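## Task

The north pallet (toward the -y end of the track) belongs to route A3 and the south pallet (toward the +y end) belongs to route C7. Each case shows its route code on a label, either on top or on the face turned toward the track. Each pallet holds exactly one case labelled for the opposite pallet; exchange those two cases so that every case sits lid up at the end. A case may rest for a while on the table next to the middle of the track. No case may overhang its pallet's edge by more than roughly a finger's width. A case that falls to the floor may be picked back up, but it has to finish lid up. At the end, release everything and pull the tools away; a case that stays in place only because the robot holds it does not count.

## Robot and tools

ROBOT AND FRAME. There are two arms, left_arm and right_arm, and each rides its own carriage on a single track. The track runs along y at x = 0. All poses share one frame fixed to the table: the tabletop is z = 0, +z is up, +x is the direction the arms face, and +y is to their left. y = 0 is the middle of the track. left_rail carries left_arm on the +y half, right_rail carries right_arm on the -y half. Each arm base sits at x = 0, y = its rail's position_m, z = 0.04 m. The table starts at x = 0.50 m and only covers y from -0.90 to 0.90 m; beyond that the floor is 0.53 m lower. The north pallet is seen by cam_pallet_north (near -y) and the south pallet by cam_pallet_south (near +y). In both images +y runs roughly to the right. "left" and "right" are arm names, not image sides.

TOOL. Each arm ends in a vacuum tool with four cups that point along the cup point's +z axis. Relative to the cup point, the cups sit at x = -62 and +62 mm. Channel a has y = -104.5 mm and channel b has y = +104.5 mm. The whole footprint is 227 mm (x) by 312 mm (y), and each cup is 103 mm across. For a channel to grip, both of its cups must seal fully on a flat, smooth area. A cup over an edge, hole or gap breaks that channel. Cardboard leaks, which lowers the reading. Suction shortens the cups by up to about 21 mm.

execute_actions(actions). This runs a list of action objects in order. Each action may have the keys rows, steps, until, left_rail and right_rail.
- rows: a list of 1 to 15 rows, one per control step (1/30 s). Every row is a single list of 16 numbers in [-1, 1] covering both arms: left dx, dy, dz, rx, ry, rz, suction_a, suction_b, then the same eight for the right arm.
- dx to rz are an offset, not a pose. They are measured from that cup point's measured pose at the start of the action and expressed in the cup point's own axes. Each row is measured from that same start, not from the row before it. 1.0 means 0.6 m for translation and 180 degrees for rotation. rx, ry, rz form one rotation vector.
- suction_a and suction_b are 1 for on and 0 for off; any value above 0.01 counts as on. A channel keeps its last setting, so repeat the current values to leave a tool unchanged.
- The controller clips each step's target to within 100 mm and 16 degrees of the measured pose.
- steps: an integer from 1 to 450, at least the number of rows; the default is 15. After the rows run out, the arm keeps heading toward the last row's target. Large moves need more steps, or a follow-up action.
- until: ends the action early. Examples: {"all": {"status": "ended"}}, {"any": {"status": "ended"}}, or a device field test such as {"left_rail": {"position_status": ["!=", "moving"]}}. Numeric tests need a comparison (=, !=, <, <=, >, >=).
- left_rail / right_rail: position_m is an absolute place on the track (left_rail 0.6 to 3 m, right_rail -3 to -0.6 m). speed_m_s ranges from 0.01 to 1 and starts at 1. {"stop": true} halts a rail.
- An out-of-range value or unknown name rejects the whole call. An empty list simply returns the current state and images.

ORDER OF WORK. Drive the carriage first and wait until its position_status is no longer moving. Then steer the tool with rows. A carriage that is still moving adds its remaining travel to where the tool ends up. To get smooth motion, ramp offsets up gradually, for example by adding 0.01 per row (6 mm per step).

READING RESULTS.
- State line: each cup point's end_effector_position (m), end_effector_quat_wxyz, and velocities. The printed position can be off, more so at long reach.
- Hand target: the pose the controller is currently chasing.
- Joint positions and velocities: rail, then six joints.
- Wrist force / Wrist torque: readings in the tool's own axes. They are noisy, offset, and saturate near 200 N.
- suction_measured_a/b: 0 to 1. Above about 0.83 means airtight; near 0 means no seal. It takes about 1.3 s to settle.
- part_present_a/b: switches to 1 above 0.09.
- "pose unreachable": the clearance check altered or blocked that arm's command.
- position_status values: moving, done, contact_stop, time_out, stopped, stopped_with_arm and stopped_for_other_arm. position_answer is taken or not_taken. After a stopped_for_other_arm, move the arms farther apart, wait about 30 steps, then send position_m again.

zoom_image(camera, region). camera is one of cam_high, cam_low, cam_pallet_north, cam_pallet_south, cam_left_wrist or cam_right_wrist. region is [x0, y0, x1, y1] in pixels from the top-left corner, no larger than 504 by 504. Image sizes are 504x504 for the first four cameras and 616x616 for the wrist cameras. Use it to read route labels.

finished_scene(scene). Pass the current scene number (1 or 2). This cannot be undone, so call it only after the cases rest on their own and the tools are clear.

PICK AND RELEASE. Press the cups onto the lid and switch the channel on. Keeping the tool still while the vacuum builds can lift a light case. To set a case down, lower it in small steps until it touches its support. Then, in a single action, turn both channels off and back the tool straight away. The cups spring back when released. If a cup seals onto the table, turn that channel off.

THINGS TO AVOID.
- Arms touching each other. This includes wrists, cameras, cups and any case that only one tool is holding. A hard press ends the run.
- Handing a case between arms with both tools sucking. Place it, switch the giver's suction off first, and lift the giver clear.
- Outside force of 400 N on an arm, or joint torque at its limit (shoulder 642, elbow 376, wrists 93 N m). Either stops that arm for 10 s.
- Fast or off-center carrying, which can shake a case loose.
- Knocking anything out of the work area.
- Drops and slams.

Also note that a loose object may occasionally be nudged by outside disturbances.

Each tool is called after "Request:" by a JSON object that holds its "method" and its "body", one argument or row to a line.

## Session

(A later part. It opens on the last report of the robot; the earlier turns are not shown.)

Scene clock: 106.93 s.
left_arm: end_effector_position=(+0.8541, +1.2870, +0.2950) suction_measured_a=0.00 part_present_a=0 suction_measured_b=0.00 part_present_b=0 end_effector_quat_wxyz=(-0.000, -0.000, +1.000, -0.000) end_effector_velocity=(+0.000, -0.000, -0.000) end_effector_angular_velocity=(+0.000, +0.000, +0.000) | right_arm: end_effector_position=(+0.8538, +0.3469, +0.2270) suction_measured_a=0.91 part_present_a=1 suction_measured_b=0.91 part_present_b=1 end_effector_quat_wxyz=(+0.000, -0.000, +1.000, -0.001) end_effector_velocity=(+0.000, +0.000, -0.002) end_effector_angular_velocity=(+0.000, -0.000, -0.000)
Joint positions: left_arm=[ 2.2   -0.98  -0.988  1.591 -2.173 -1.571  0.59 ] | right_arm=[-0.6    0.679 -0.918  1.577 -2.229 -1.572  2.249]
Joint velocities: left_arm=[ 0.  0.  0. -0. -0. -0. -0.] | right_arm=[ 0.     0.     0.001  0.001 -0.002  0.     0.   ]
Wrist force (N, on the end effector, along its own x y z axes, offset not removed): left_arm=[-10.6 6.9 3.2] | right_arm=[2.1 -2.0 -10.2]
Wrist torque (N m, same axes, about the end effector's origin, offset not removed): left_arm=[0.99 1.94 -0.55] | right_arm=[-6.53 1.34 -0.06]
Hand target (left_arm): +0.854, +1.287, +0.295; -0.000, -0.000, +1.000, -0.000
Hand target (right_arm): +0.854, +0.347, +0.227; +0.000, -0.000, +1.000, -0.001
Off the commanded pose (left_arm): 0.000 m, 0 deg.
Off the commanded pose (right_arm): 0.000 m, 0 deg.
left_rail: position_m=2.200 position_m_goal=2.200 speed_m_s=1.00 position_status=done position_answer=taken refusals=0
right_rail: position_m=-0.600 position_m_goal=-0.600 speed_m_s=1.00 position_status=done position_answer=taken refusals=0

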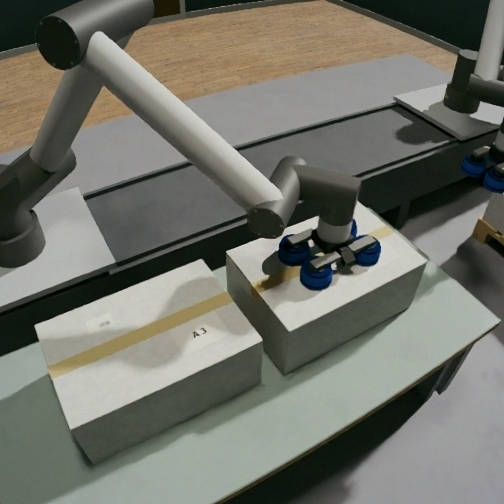

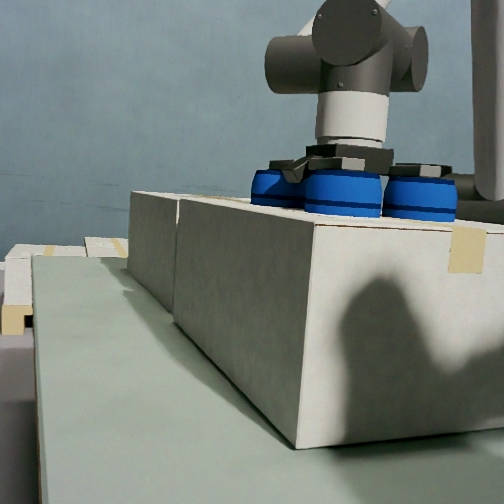

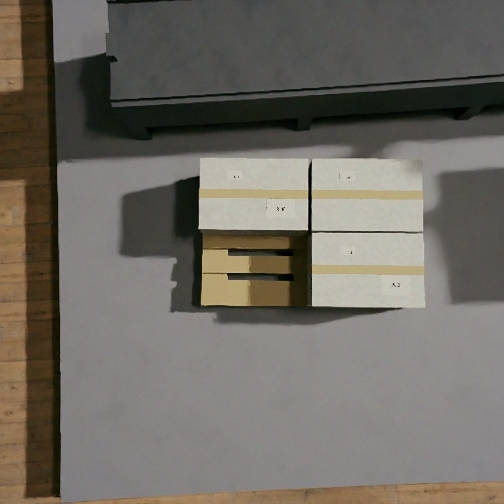

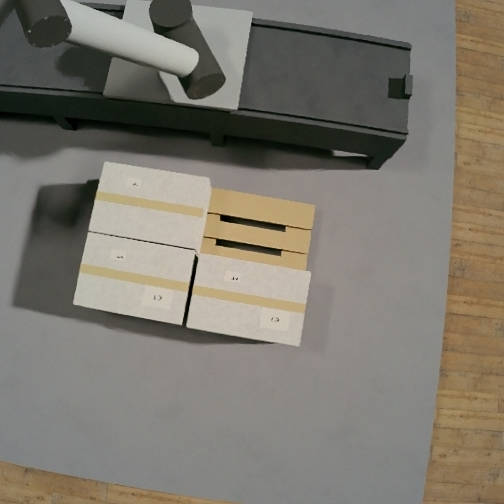

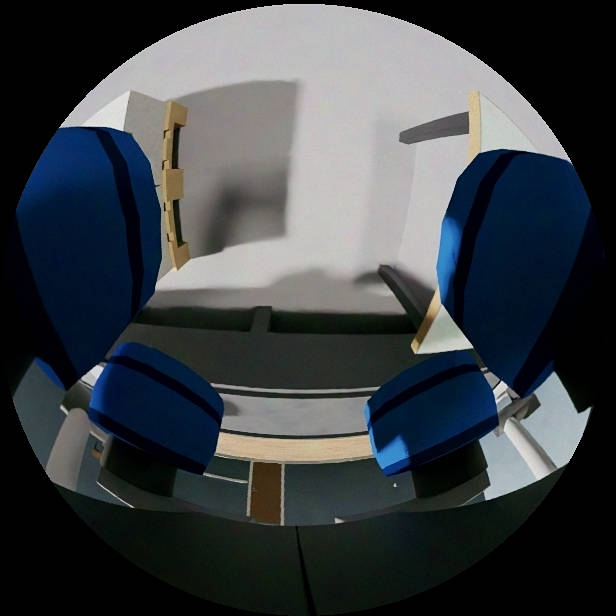

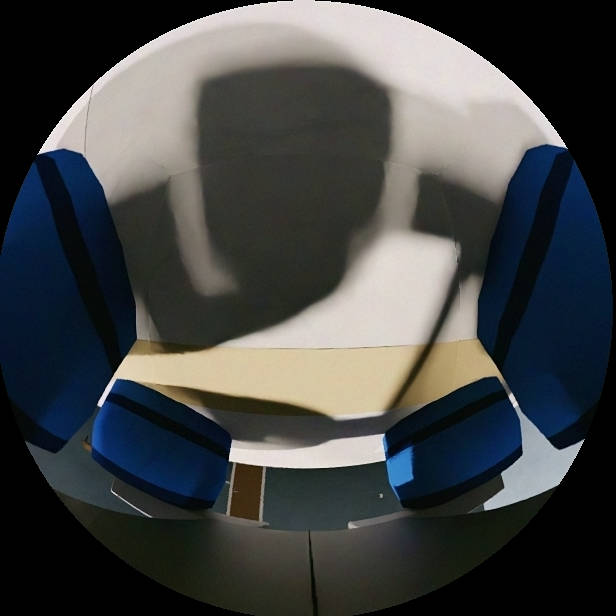

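Request:
{"method": "execute_actions", "body": {
  "actions": [
    {"rows":[[0,0,0,0,0,0,0,0,0,0,0.005,0,0,0,1,1]],"steps":10},
    {"rows":[[0,0,0,0,0,0,0,0,0,0,0,0,0,0,0,0],[0,0,0,0,0,0,0,0,0,0,-0.004,0,0,0,0,0],[0,0,0,0,0,0,0,0,0,0,-0.008,0,0,0,0,0],[0,0,0,0,0,0,0,0,0,0,-0.014,0,0,0,0,0],[0,0,0,0,0,0,0,0,0,0,-0.02,0,0,0,0,0],[0,0,0,0,0,0,0,0,0,0,-0.03,0,0,0,0,0],[0,0,0,0,0,0,0,0,0,0,-0.04,0,0,0,0,0],[0,0,0,0,0,0,0,0,0,0,-0.06,0,0,0,0,0],[0,0,0,0,0,0,0,0,0.018,0,-0.12,0,0,0,0,0]],"steps":20},
    {"right_rail":{"position_m":-1.26},"steps":6},
    {"left_rail":{"position_m":1.26},"steps":90,"until":{"all":{"status":"ended"}}}
  ]
}}

Scene clock: 118.60 s.
left_arm: end_effector_position=(+0.8540, +0.3469, +0.2948) suction_measured_a=0.00 part_present_a=0 suction_measured_b=0.00 part_present_b=0 end_effector_quat_wxyz=(-0.000, -0.000, +1.000, -0.000) end_effector_velocity=(+0.002, +0.002, -0.000) end_effector_angular_velocity=(+0.000, +0.000, +0.002) | right_arm: end_effector_position=(+0.8430, -0.3134, +0.2962) suction_measured_a=0.00 part_present_a=0 suction_measured_b=0.00 part_present_b=0 end_effector_quat_wxyz=(+0.000, -0.000, +1.000, -0.001) end_effector_velocity=(+0.000, -0.000, -0.000) end_effector_angular_velocity=(-0.000, +0.000, +0.000)
Joint positions: left_arm=[ 1.26  -0.98  -0.988  1.591 -2.173 -1.571  0.59 ] | right_arm=[-1.26   0.684 -0.972  1.559 -2.158 -1.572  2.254]
Joint velocities: left_arm=[ 0.     0.002  0.    -0.     0.    -0.    -0.   ] | right_arm=[ 0. -0.  0. -0.  0. -0. -0.]
Wrist force (N, on the end effector, along its own x y z axes, offset not removed): left_arm=[-7.1 0.1 5.6] | right_arm=[4.5 -2.2 2.3]
Wrist torque (N m, same axes, about the end effector's origin, offset not removed): left_arm=[-0.16 1.59 -0.62] | right_arm=[-0.19 0.09 -0.07]
Hand target (left_arm): +0.854, +0.347, +0.295; -0.000, -0.000, +1.000, -0.000
Hand target (right_arm): +0.843, -0.313, +0.296; +0.000, -0.000, +1.000, -0.001
Off the commanded pose (left_arm): 0.000 m, 0 deg.
Off the commanded pose (right_arm): 0.000 m, 0 deg.
left_rail: position_m=1.260 position_m_goal=1.260 speed_m_s=1.00 position_status=done position_answer=taken refusals=0
right_rail: position_m=-1.260 position_m_goal=-1.260 speed_m_s=1.00 position_status=done position_answer=taken refusals=0

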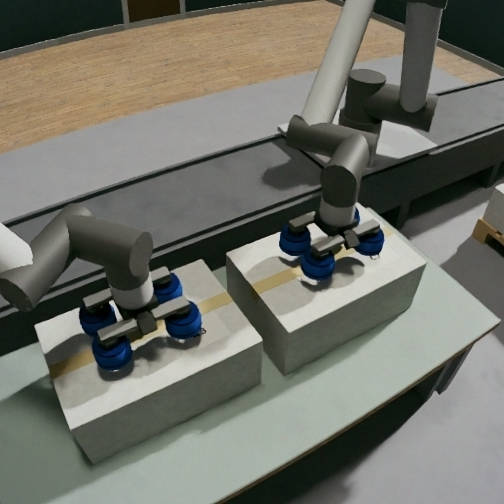

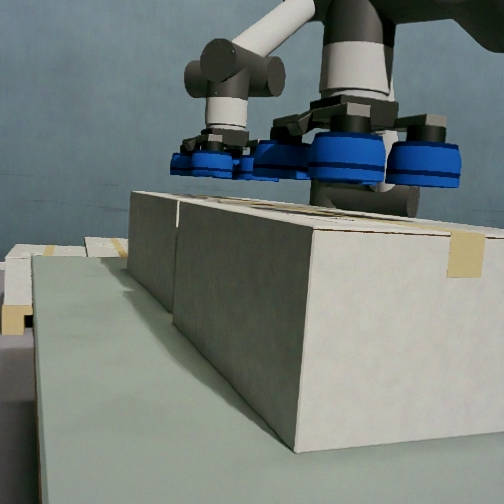

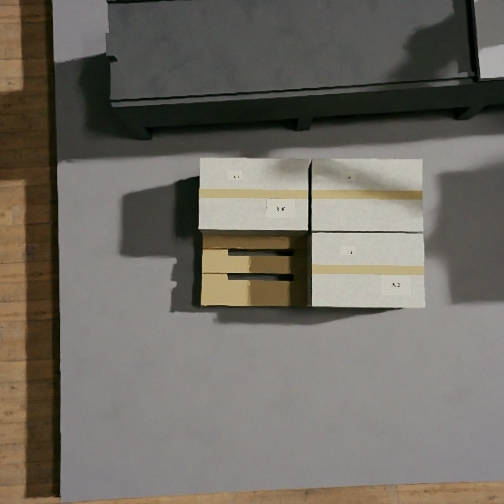

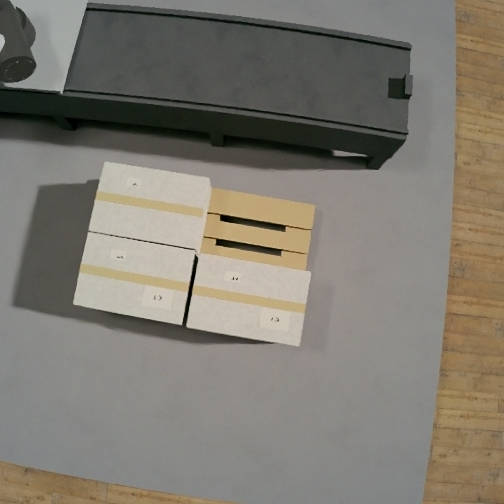

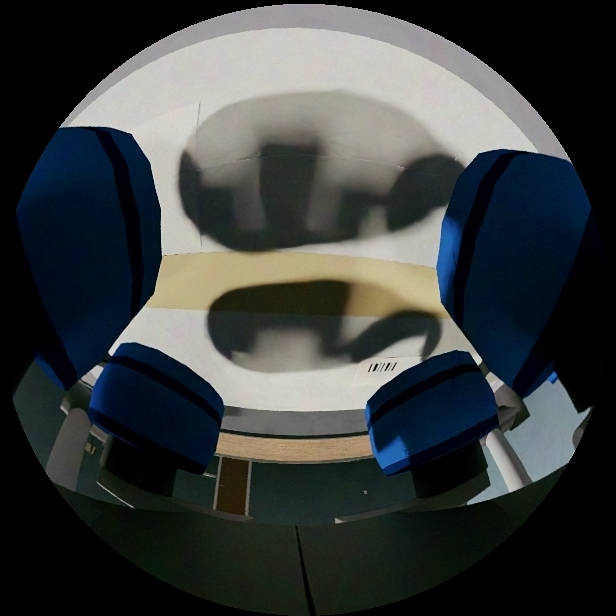

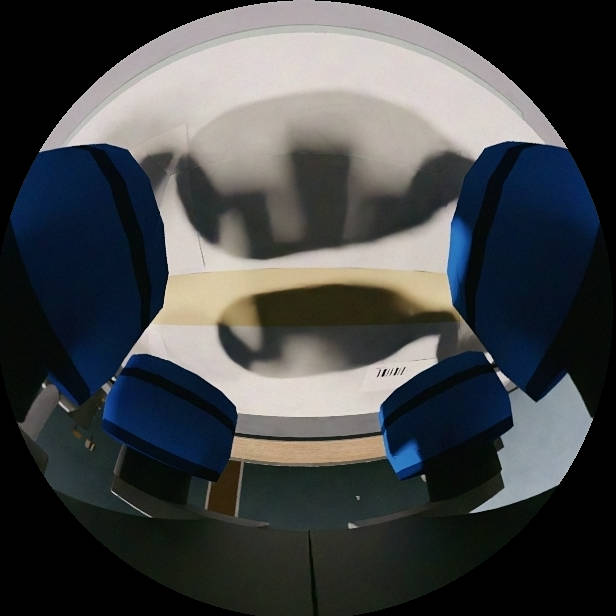

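Request:
{"method": "execute_actions", "body": {
  "actions": [
    {"rows":[[0,0,0.03,0,0,0,0,0,0,0,0.03,0,0,0,0,0],[0,0,0.06,0,0,0,0,0,0,0,0.06,0,0,0,0,0],[0,0,0.08,0,0,0,1,1,0,0,0.08,0,0,0,1,1],[0,0,0.1,0,0,0,1,1,0,0,0.1,0,0,0,1,1]],"steps":33},
    {"rows":[[0,0,-0.02,0,0,0,1,1,0,0,-0.02,0,0,0,1,1],[0,0,-0.04,0,0,0,1,1,0,0,-0.04,0,0,0,1,1],[0,0,-0.07,0,0,0,1,1,0,0,-0.07,0,0,0,1,1]],"steps":14},
    {"left_rail":{"position_m":2.79},"right_rail":{"position_m":-2.8},"rows":[[0,0.03,0,0,0,0,1,1,-0.01,-0.03,0,0,0,0,1,1],[0,0.07,0,0,0,0,1,1,-0.02,-0.07,0,0,0,0,1,1],[0,0.12,0,0,0,0,1,1,-0.04,-0.12,0,0,0,0,1,1],[0.036,0.9,0,0,0,0,1,1,-0.33,-0.9,0,0,0,0,1,1]],"steps":30},
    {"rows":[[0.036,0.75,0.2,0,0,0.012,1,1,-0.28,-0.79,0.2,0,0,0.0197,1,1]],"steps":40}
  ]
}}

Scene clock: 135.00 s.
left_arm: end_effector_position=(+0.8153, +2.7795, +0.1529) suction_measured_a=0.96 part_present_a=1 suction_measured_b=0.96 part_present_b=1 end_effector_quat_wxyz=(-0.000, +0.018, +1.000, +0.001) end_effector_velocity=(+0.001, +0.006, -0.001) end_effector_angular_velocity=(-0.001, -0.001, -0.000) | right_arm: end_effector_position=(+1.1674, -2.7597, +0.1562) suction_measured_a=0.91 part_present_a=1 suction_measured_b=0.91 part_present_b=1 end_effector_quat_wxyz=(-0.000, +0.032, +0.999, -0.002) end_effector_velocity=(+0.006, -0.010, -0.003) end_effector_angular_velocity=(-0.001, +0.000, +0.000)
Joint positions: left_arm=[ 2.79  -0.263 -1.224  2.312 -2.658 -1.569  1.344] | right_arm=[-2.8   -0.137 -0.955  1.781 -2.396 -1.574  1.497]
Joint velocities: left_arm=[ 0.     0.008  0.003 -0.001 -0.003 -0.001  0.008] | right_arm=[ 0.    -0.008  0.007 -0.008  0.002 -0.001 -0.008]
Wrist force (N, on the end effector, along its own x y z axes, offset not removed): left_arm=[-6.7 2.2 -8.8] | right_arm=[1.9 -3.6 -15.4]
Wrist torque (N m, same axes, about the end effector's origin, offset not removed): left_arm=[-6.88 2.62 -0.37] | right_arm=[4.75 -1.61 0.09]
Hand target (left_arm): +0.815, +2.780, +0.153; -0.000, +0.018, +1.000, +0.001
Hand target (right_arm): +1.168, -2.761, +0.156; -0.001, +0.032, +0.999, -0.002
Off the commanded pose (left_arm): 0.001 m, 0 deg.
Off the commanded pose (right_arm): 0.002 m, 0 deg.
left_rail: position_m=2.790 position_m_goal=2.790 speed_m_s=1.00 position_status=done position_answer=taken refusals=0
right_rail: position_m=-2.800 position_m_goal=-2.800 speed_m_s=1.00 position_status=done position_answer=taken refusals=0

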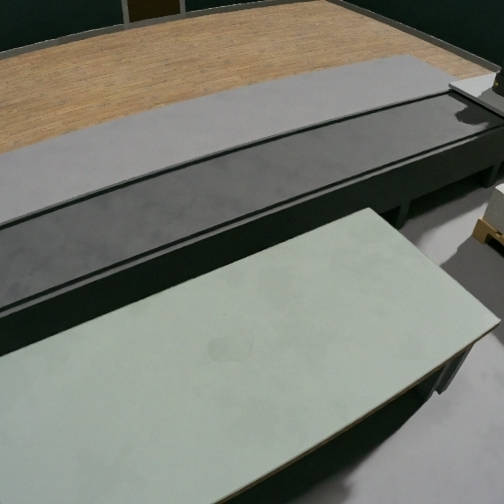

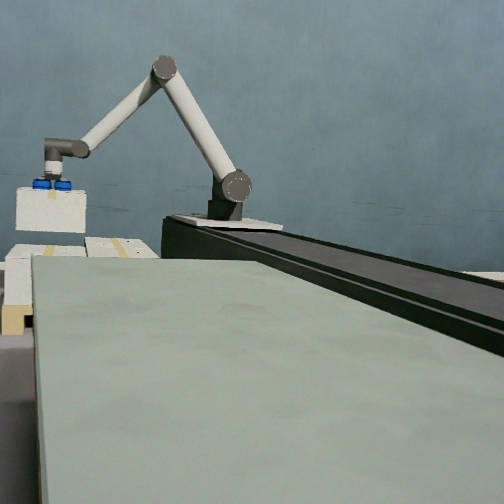

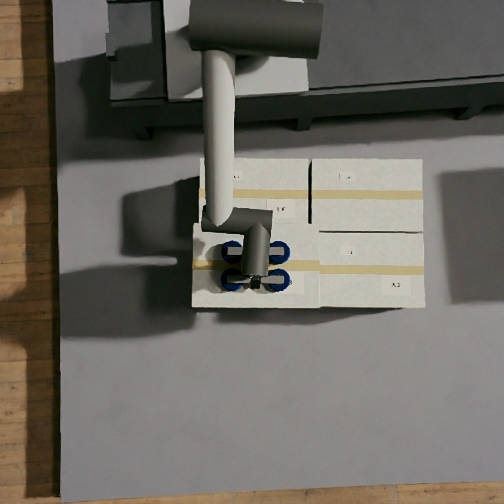

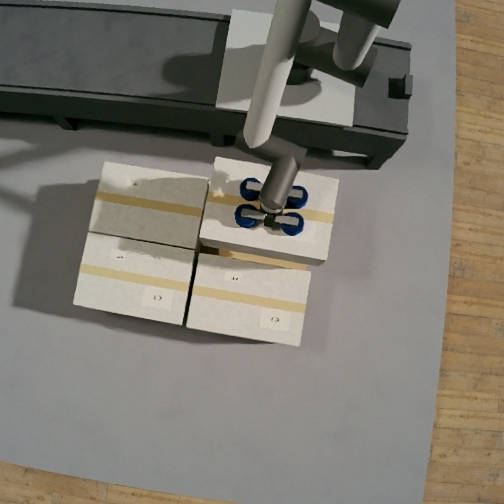

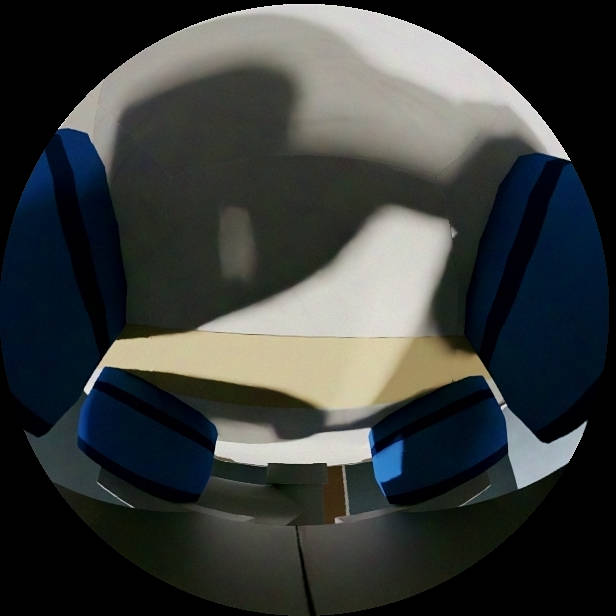

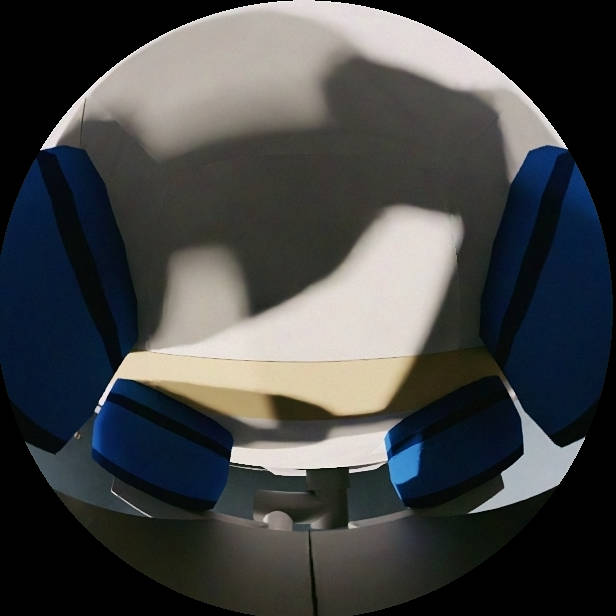

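Request:
{"method": "execute_actions", "body": {
  "actions": [
    {"rows":[[0,-0.028,0,0,0,0,1,1,-0.022,-0.058,0,0,0,0,1,1]],"steps":13},
    {"rows":[[0,0,0.03,0,0,0,1,1,0,0,0.03,0,0,0,1,1],[0,0,0.07,0,0,0,1,1,0,0,0.07,0,0,0,1,1],[0,0,0.12,0,0,0,1,1,0,0,0.12,0,0,0,1,1],[0,0,0.495,0,0,0,1,1,0,0,0.5,0,0,0,1,1]],"steps":34}
  ]
}}

Request:
{"method": "zoom_image", "body": {
  "camera": "cam_pallet_north",
  "region": [180, 200, 330, 330]
}}

Request:
{"method": "zoom_image", "body": {
  "camera": "cam_pallet_south",
  "region": [185, 160, 335, 290]
}}

Scene clock: 144.03 s.
left_arm: end_effector_position=(+0.8142, +2.7641, -0.1432) suction_measured_a=0.96 part_present_a=1 suction_measured_b=0.96 part_present_b=1 end_effector_quat_wxyz=(-0.001, +0.018, +1.000, +0.001) end_effector_velocity=(+0.002, -0.000, -0.006) end_effector_angular_velocity=(-0.001, -0.002, -0.000) | right_arm: end_effector_position=(+1.1779, -2.7944, -0.1431) suction_measured_a=0.91 part_present_a=1 suction_measured_b=0.91 part_present_b=1 end_effector_quat_wxyz=(-0.000, +0.032, +0.999, -0.002) end_effector_velocity=(+0.001, +0.000, -0.005) end_effector_angular_velocity=(+0.000, +0.000, +0.000)
Joint positions: left_arm=[ 2.79  -0.282 -0.766  2.324 -3.127 -1.569  1.325] | right_arm=[-2.8   -0.166 -0.655  1.774 -2.69  -1.574  1.469]
Joint velocities: left_arm=[ 0.     0.     0.01  -0.004 -0.008  0.     0.   ] | right_arm=[ 0.     0.     0.005 -0.003 -0.002  0.     0.   ]
Wrist force (N, on the end effector, along its own x y z axes, offset not removed): left_arm=[-7.7 -3.0 -5.9] | right_arm=[1.6 -2.5 -15.6]
Wrist torque (N m, same axes, about the end effector's origin, offset not removed): left_arm=[-7.50 2.52 -0.59] | right_arm=[4.78 -1.32 0.02]
Hand target (left_arm): +0.814, +2.764, -0.144; -0.000, +0.018, +1.000, +0.001
Hand target (right_arm): +1.178, -2.794, -0.144; -0.001, +0.032, +0.999, -0.002
Off the commanded pose (left_arm): 0.001 m, 0 deg.
Off the commanded pose (right_arm): 0.001 m, 0 deg.
left_rail: position_m=2.790 position_m_goal=2.790 speed_m_s=1.00 position_status=done position_answer=taken refusals=0
right_rail: position_m=-2.800 position_m_goal=-2.800 speed_m_s=1.00 position_status=done position_answer=taken refusals=0

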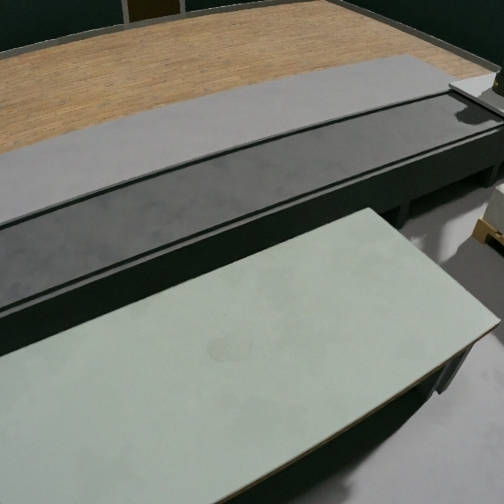

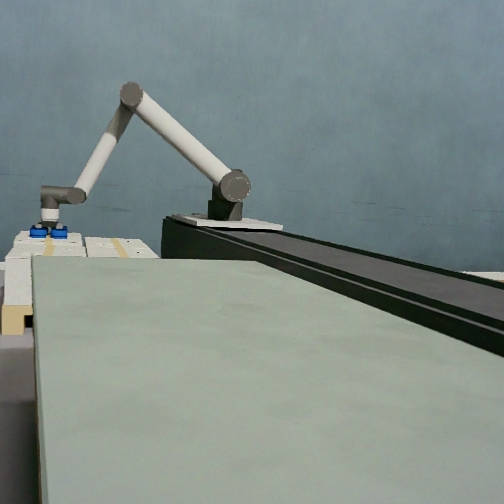

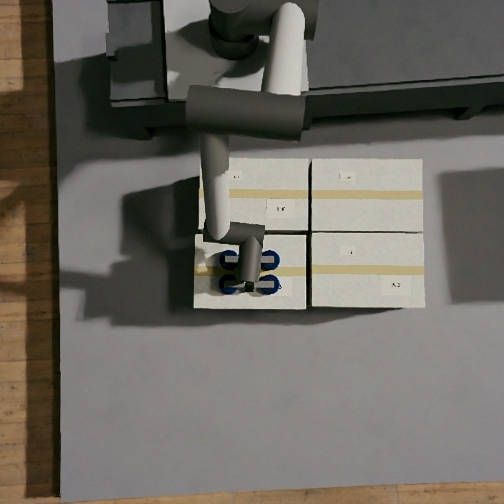

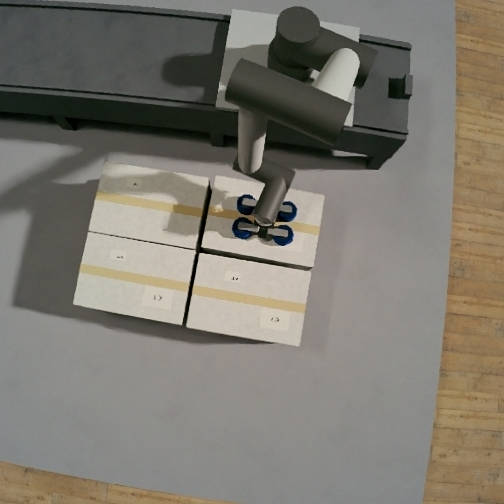

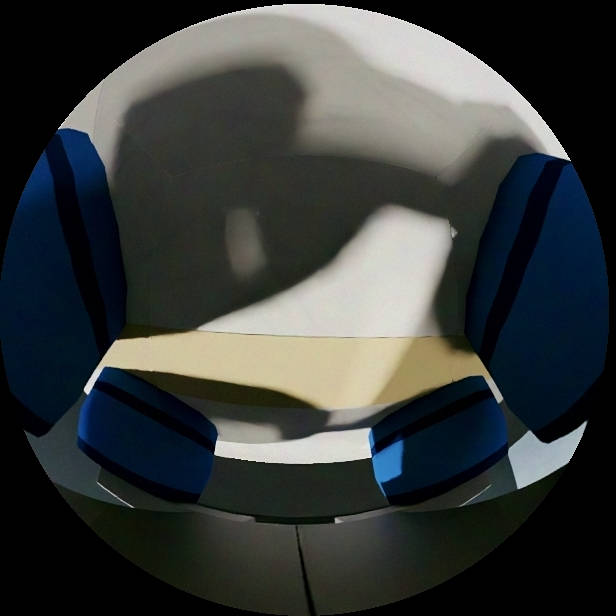

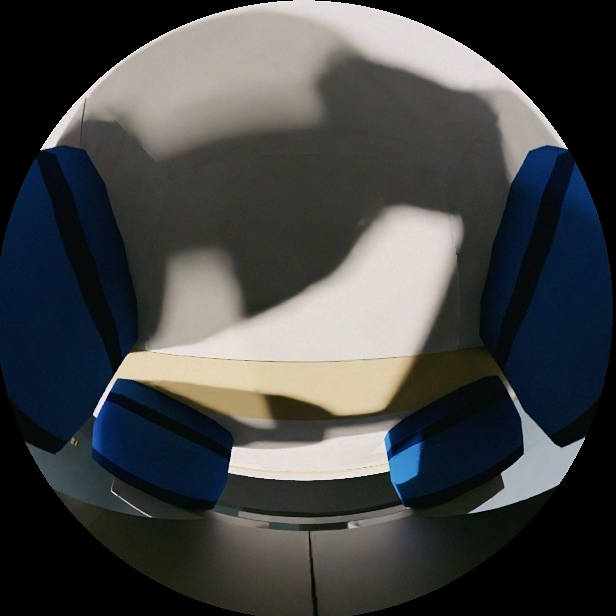

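Region (180, 200, 330, 330) of cam_pallet_north's 504x504 image, scaled by 3.360, with more detail than that image has; it fills the top 437 rows of this view, and the rest is white.

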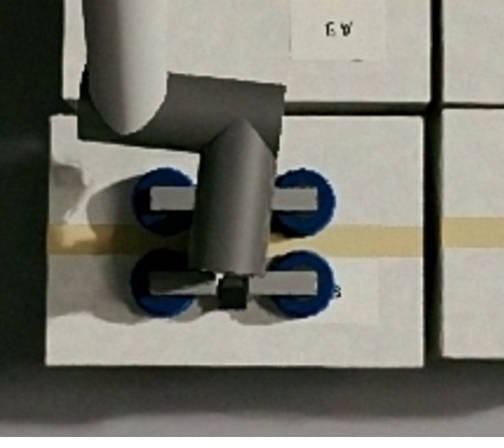

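Region (185, 160, 335, 290) of cam_pallet_south's 504x504 image, scaled by 3.360, with more detail than that image has; it fills the top 437 rows of this view, and the rest is white.

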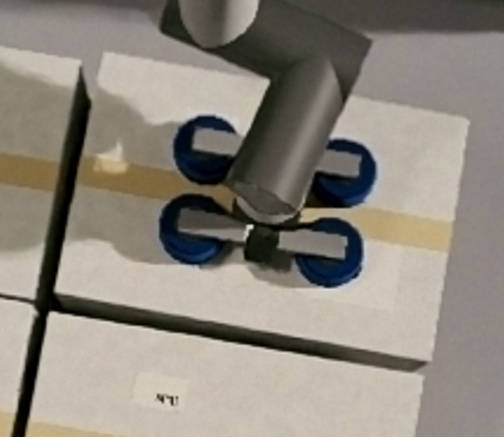

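Request:
{"method": "execute_actions", "body": {
  "actions": [
    {"rows":[[-0.02,-0.02,0.01,0,0,-0.004,1,1,0.021,0.022,0.01,0,0,0.001,1,1]],"steps":12},
    {"rows":[[0,0,0.018,0,0,0,1,1,0,0,0.018,0,0,0,1,1]],"steps":14}
  ]
}}

Request:
{"method": "zoom_image", "body": {
  "camera": "cam_pallet_north",
  "region": [180, 200, 330, 330]
}}

Request:
{"method": "zoom_image", "body": {
  "camera": "cam_pallet_south",
  "region": [185, 160, 335, 290]
}}

Scene clock: 151.70 s.
left_arm: end_effector_position=(+0.8252, +2.7523, -0.1595) suction_measured_a=0.96 part_present_a=1 suction_measured_b=0.96 part_present_b=1 end_effector_quat_wxyz=(-0.001, +0.012, +1.000, +0.001) end_effector_velocity=(+0.000, +0.000, -0.002) end_effector_angular_velocity=(-0.000, -0.000, -0.000) | right_arm: end_effector_position=(+1.1667, -2.7810, -0.1595) suction_measured_a=0.91 part_present_a=1 suction_measured_b=0.91 part_present_b=1 end_effector_quat_wxyz=(-0.001, +0.033, +0.999, -0.002) end_effector_velocity=(+0.000, -0.000, -0.003) end_effector_angular_velocity=(+0.000, +0.000, +0.000)
Joint positions: left_arm=[ 2.79  -0.292 -0.74   2.303 -3.132 -1.569  1.302] | right_arm=[-2.8   -0.156 -0.643  1.789 -2.716 -1.574  1.482]
Joint velocities: left_arm=[ 0.     0.     0.004 -0.001 -0.003  0.     0.001] | right_arm=[ 0.    -0.     0.003 -0.001 -0.002  0.    -0.001]
Wrist force (N, on the end effector, along its own x y z axes, offset not removed): left_arm=[-4.4 4.4 -10.7] | right_arm=[3.7 -1.5 -16.1]
Wrist torque (N m, same axes, about the end effector's origin, offset not removed): left_arm=[-6.68 2.30 -0.62] | right_arm=[4.98 -1.59 0.17]
Hand target (left_arm): +0.825, +2.752, -0.160; -0.001, +0.012, +1.000, +0.001
Hand target (right_arm): +1.167, -2.781, -0.160; -0.001, +0.033, +0.999, -0.002
Off the commanded pose (left_arm): 0.000 m, 0 deg.
Off the commanded pose (right_arm): 0.000 m, 0 deg.
left_rail: position_m=2.790 position_m_goal=2.790 speed_m_s=1.00 position_status=done position_answer=taken refusals=0
right_rail: position_m=-2.800 position_m_goal=-2.800 speed_m_s=1.00 position_status=done position_answer=taken refusals=0

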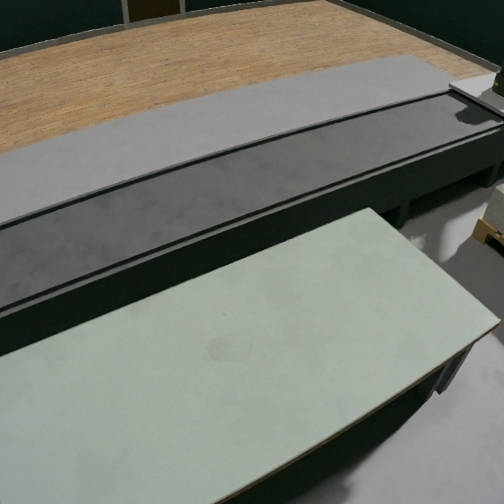

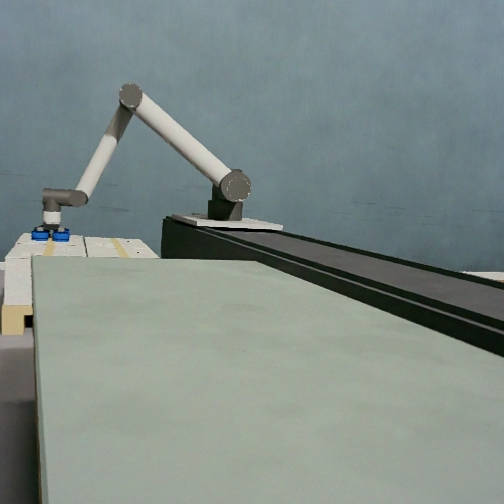

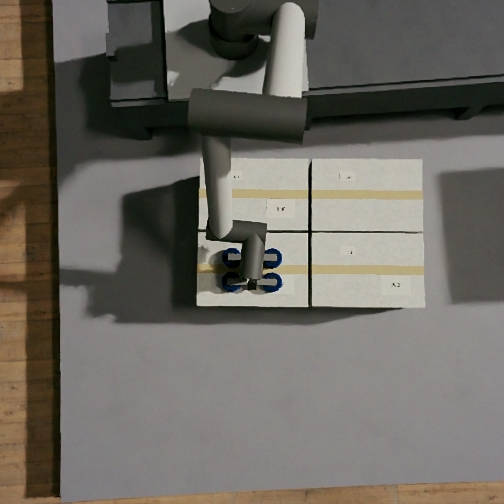

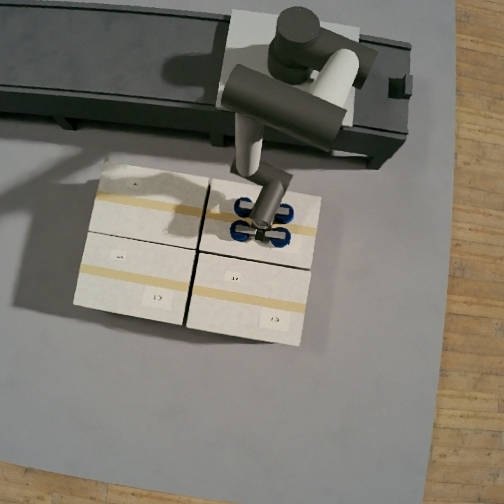

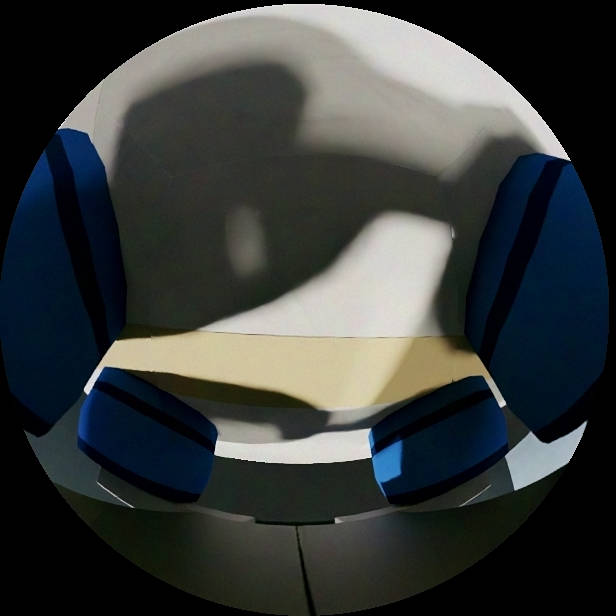

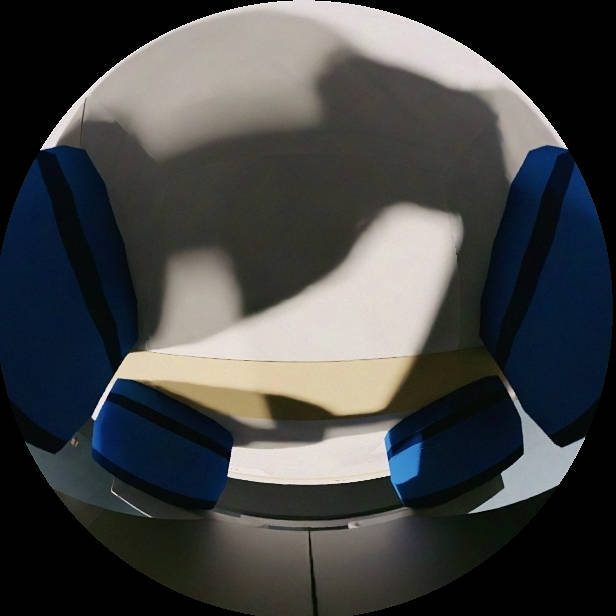

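Region (180, 200, 330, 330) of cam_pallet_north's 504x504 image, scaled by 3.360, with more detail than that image has; it fills the top 437 rows of this view, and the rest is white.

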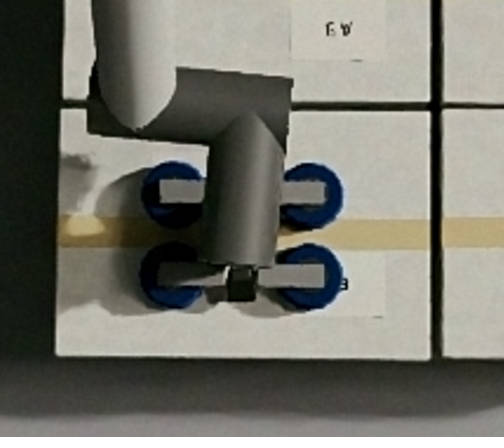

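Region (185, 160, 335, 290) of cam_pallet_south's 504x504 image, scaled by 3.360, with more detail than that image has; it fills the top 437 rows of this view, and the rest is white.

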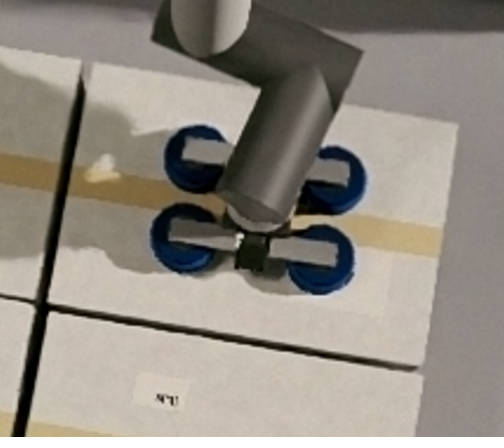

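Request:
{"method": "execute_actions", "body": {
  "actions": [
    {"rows":[[0,0,0.005,0,0,0,1,1,0,0,0.005,0,0,0,1,1]],"steps":10},
    {"rows":[[0,0,0,0,0,0,0,0,0,0,0,0,0,0,0,0],[0,0,-0.004,0,0,0,0,0,0,0,-0.004,0,0,0,0,0],[0,0,-0.008,0,0,0,0,0,0,0,-0.008,0,0,0,0,0],[0,0,-0.014,0,0,0,0,0,0,0,-0.014,0,0,0,0,0],[0,0,-0.02,0,0,0,0,0,0,0,-0.02,0,0,0,0,0],[0,0,-0.03,0,0,0,0,0,0,0,-0.03,0,0,0,0,0],[0,0,-0.04,0,0,0,0,0,0,0,-0.04,0,0,0,0,0],[0,0,-0.06,0,0,0,0,0,0,0,-0.06,0,0,0,0,0],[0,0,-0.1,0,0,0,0,0,0,0,-0.1,0,0,0,0,0],[0,0,-0.7,0,0,0,0,0,0,0,-0.7,0,0,0,0,0]],"steps":42}
  ]
}}

Scene clock: 166.67 s.
left_arm: end_effector_position=(+0.8259, +2.7515, +0.2544) suction_measured_a=0.00 part_present_a=0 suction_measured_b=0.00 part_present_b=0 end_effector_quat_wxyz=(+0.000, +0.012, +1.000, +0.001) end_effector_velocity=(-0.002, -0.001, +0.026) end_effector_angular_velocity=(+0.004, +0.016, +0.000) | right_arm: end_effector_position=(+1.1667, -2.7802, +0.2556) suction_measured_a=0.00 part_present_a=0 suction_measured_b=0.00 part_present_b=0 end_effector_quat_wxyz=(-0.000, +0.033, +0.999, -0.002) end_effector_velocity=(-0.001, -0.001, +0.017) end_effector_angular_velocity=(-0.000, +0.004, -0.000)
Joint positions: left_arm=[ 2.79  -0.293 -1.345  2.251 -2.477 -1.569  1.302] | right_arm=[-2.8   -0.155 -1.038  1.748 -2.28  -1.574  1.482]
Joint velocities: left_arm=[ 0.    -0.002 -0.031 -0.019  0.066 -0.    -0.002] | right_arm=[ 0.    -0.001 -0.014 -0.008  0.026 -0.001 -0.001]
Wrist force (N, on the end effector, along its own x y z axes, offset not removed): left_arm=[-11.1 0.2 7.8] | right_arm=[3.0 0.2 1.1]
Wrist torque (N m, same axes, about the end effector's origin, offset not removed): left_arm=[-0.20 2.23 -0.41] | right_arm=[0.34 0.31 0.09]
Hand target (left_arm): +0.826, +2.751, +0.257; -0.001, +0.012, +1.000, +0.001
Hand target (right_arm): +1.167, -2.780, +0.258; -0.001, +0.033, +0.999, -0.002
Off the commanded pose (left_arm): 0.003 m, 0 deg.
Off the commanded pose (right_arm): 0.002 m, 0 deg.
left_rail: position_m=2.790 position_m_goal=2.790 speed_m_s=1.00 position_status=done position_answer=taken refusals=0
right_rail: position_m=-2.800 position_m_goal=-2.800 speed_m_s=1.00 position_status=done position_answer=taken refusals=0

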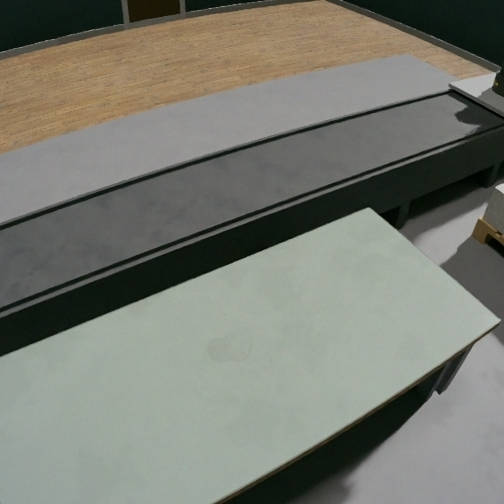

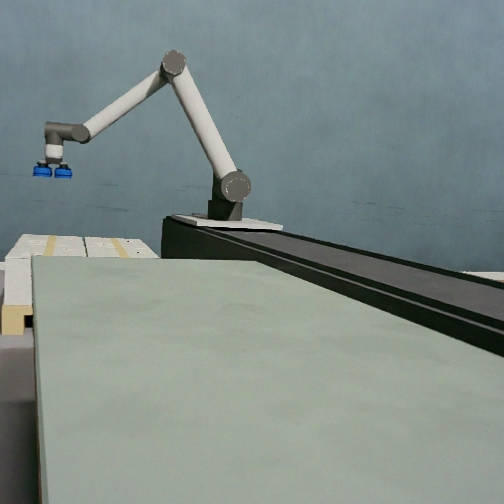

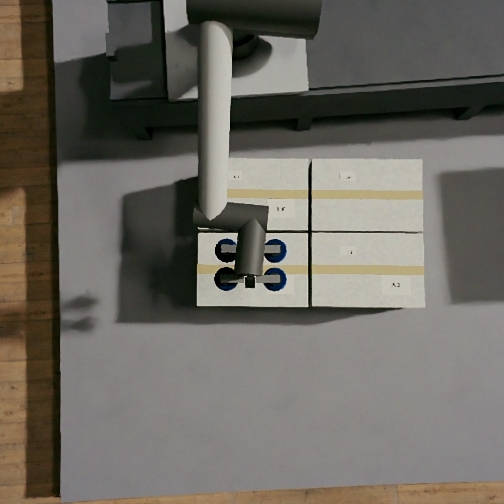

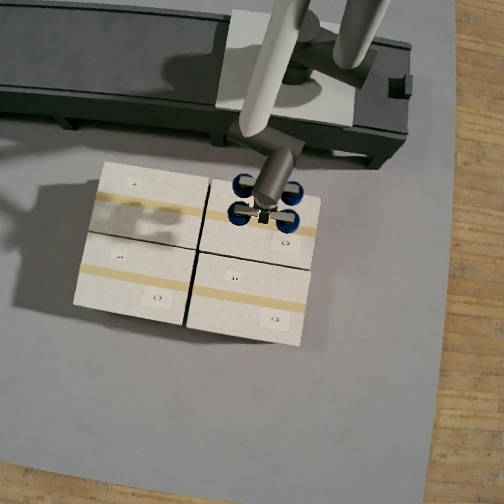

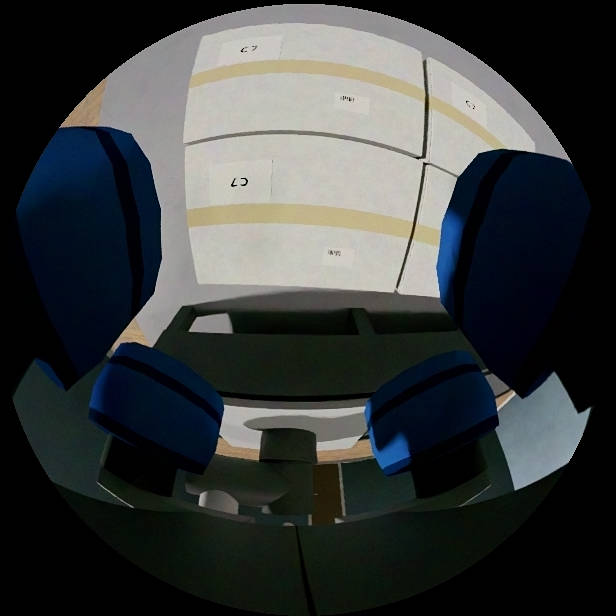

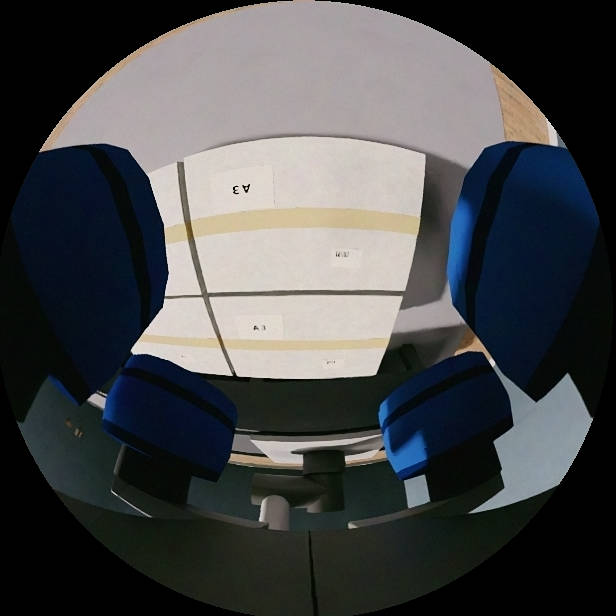

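Request:
{"method": "finished_scene", "body": {
  "scene": 1
}}

The scene is finished: the task was done.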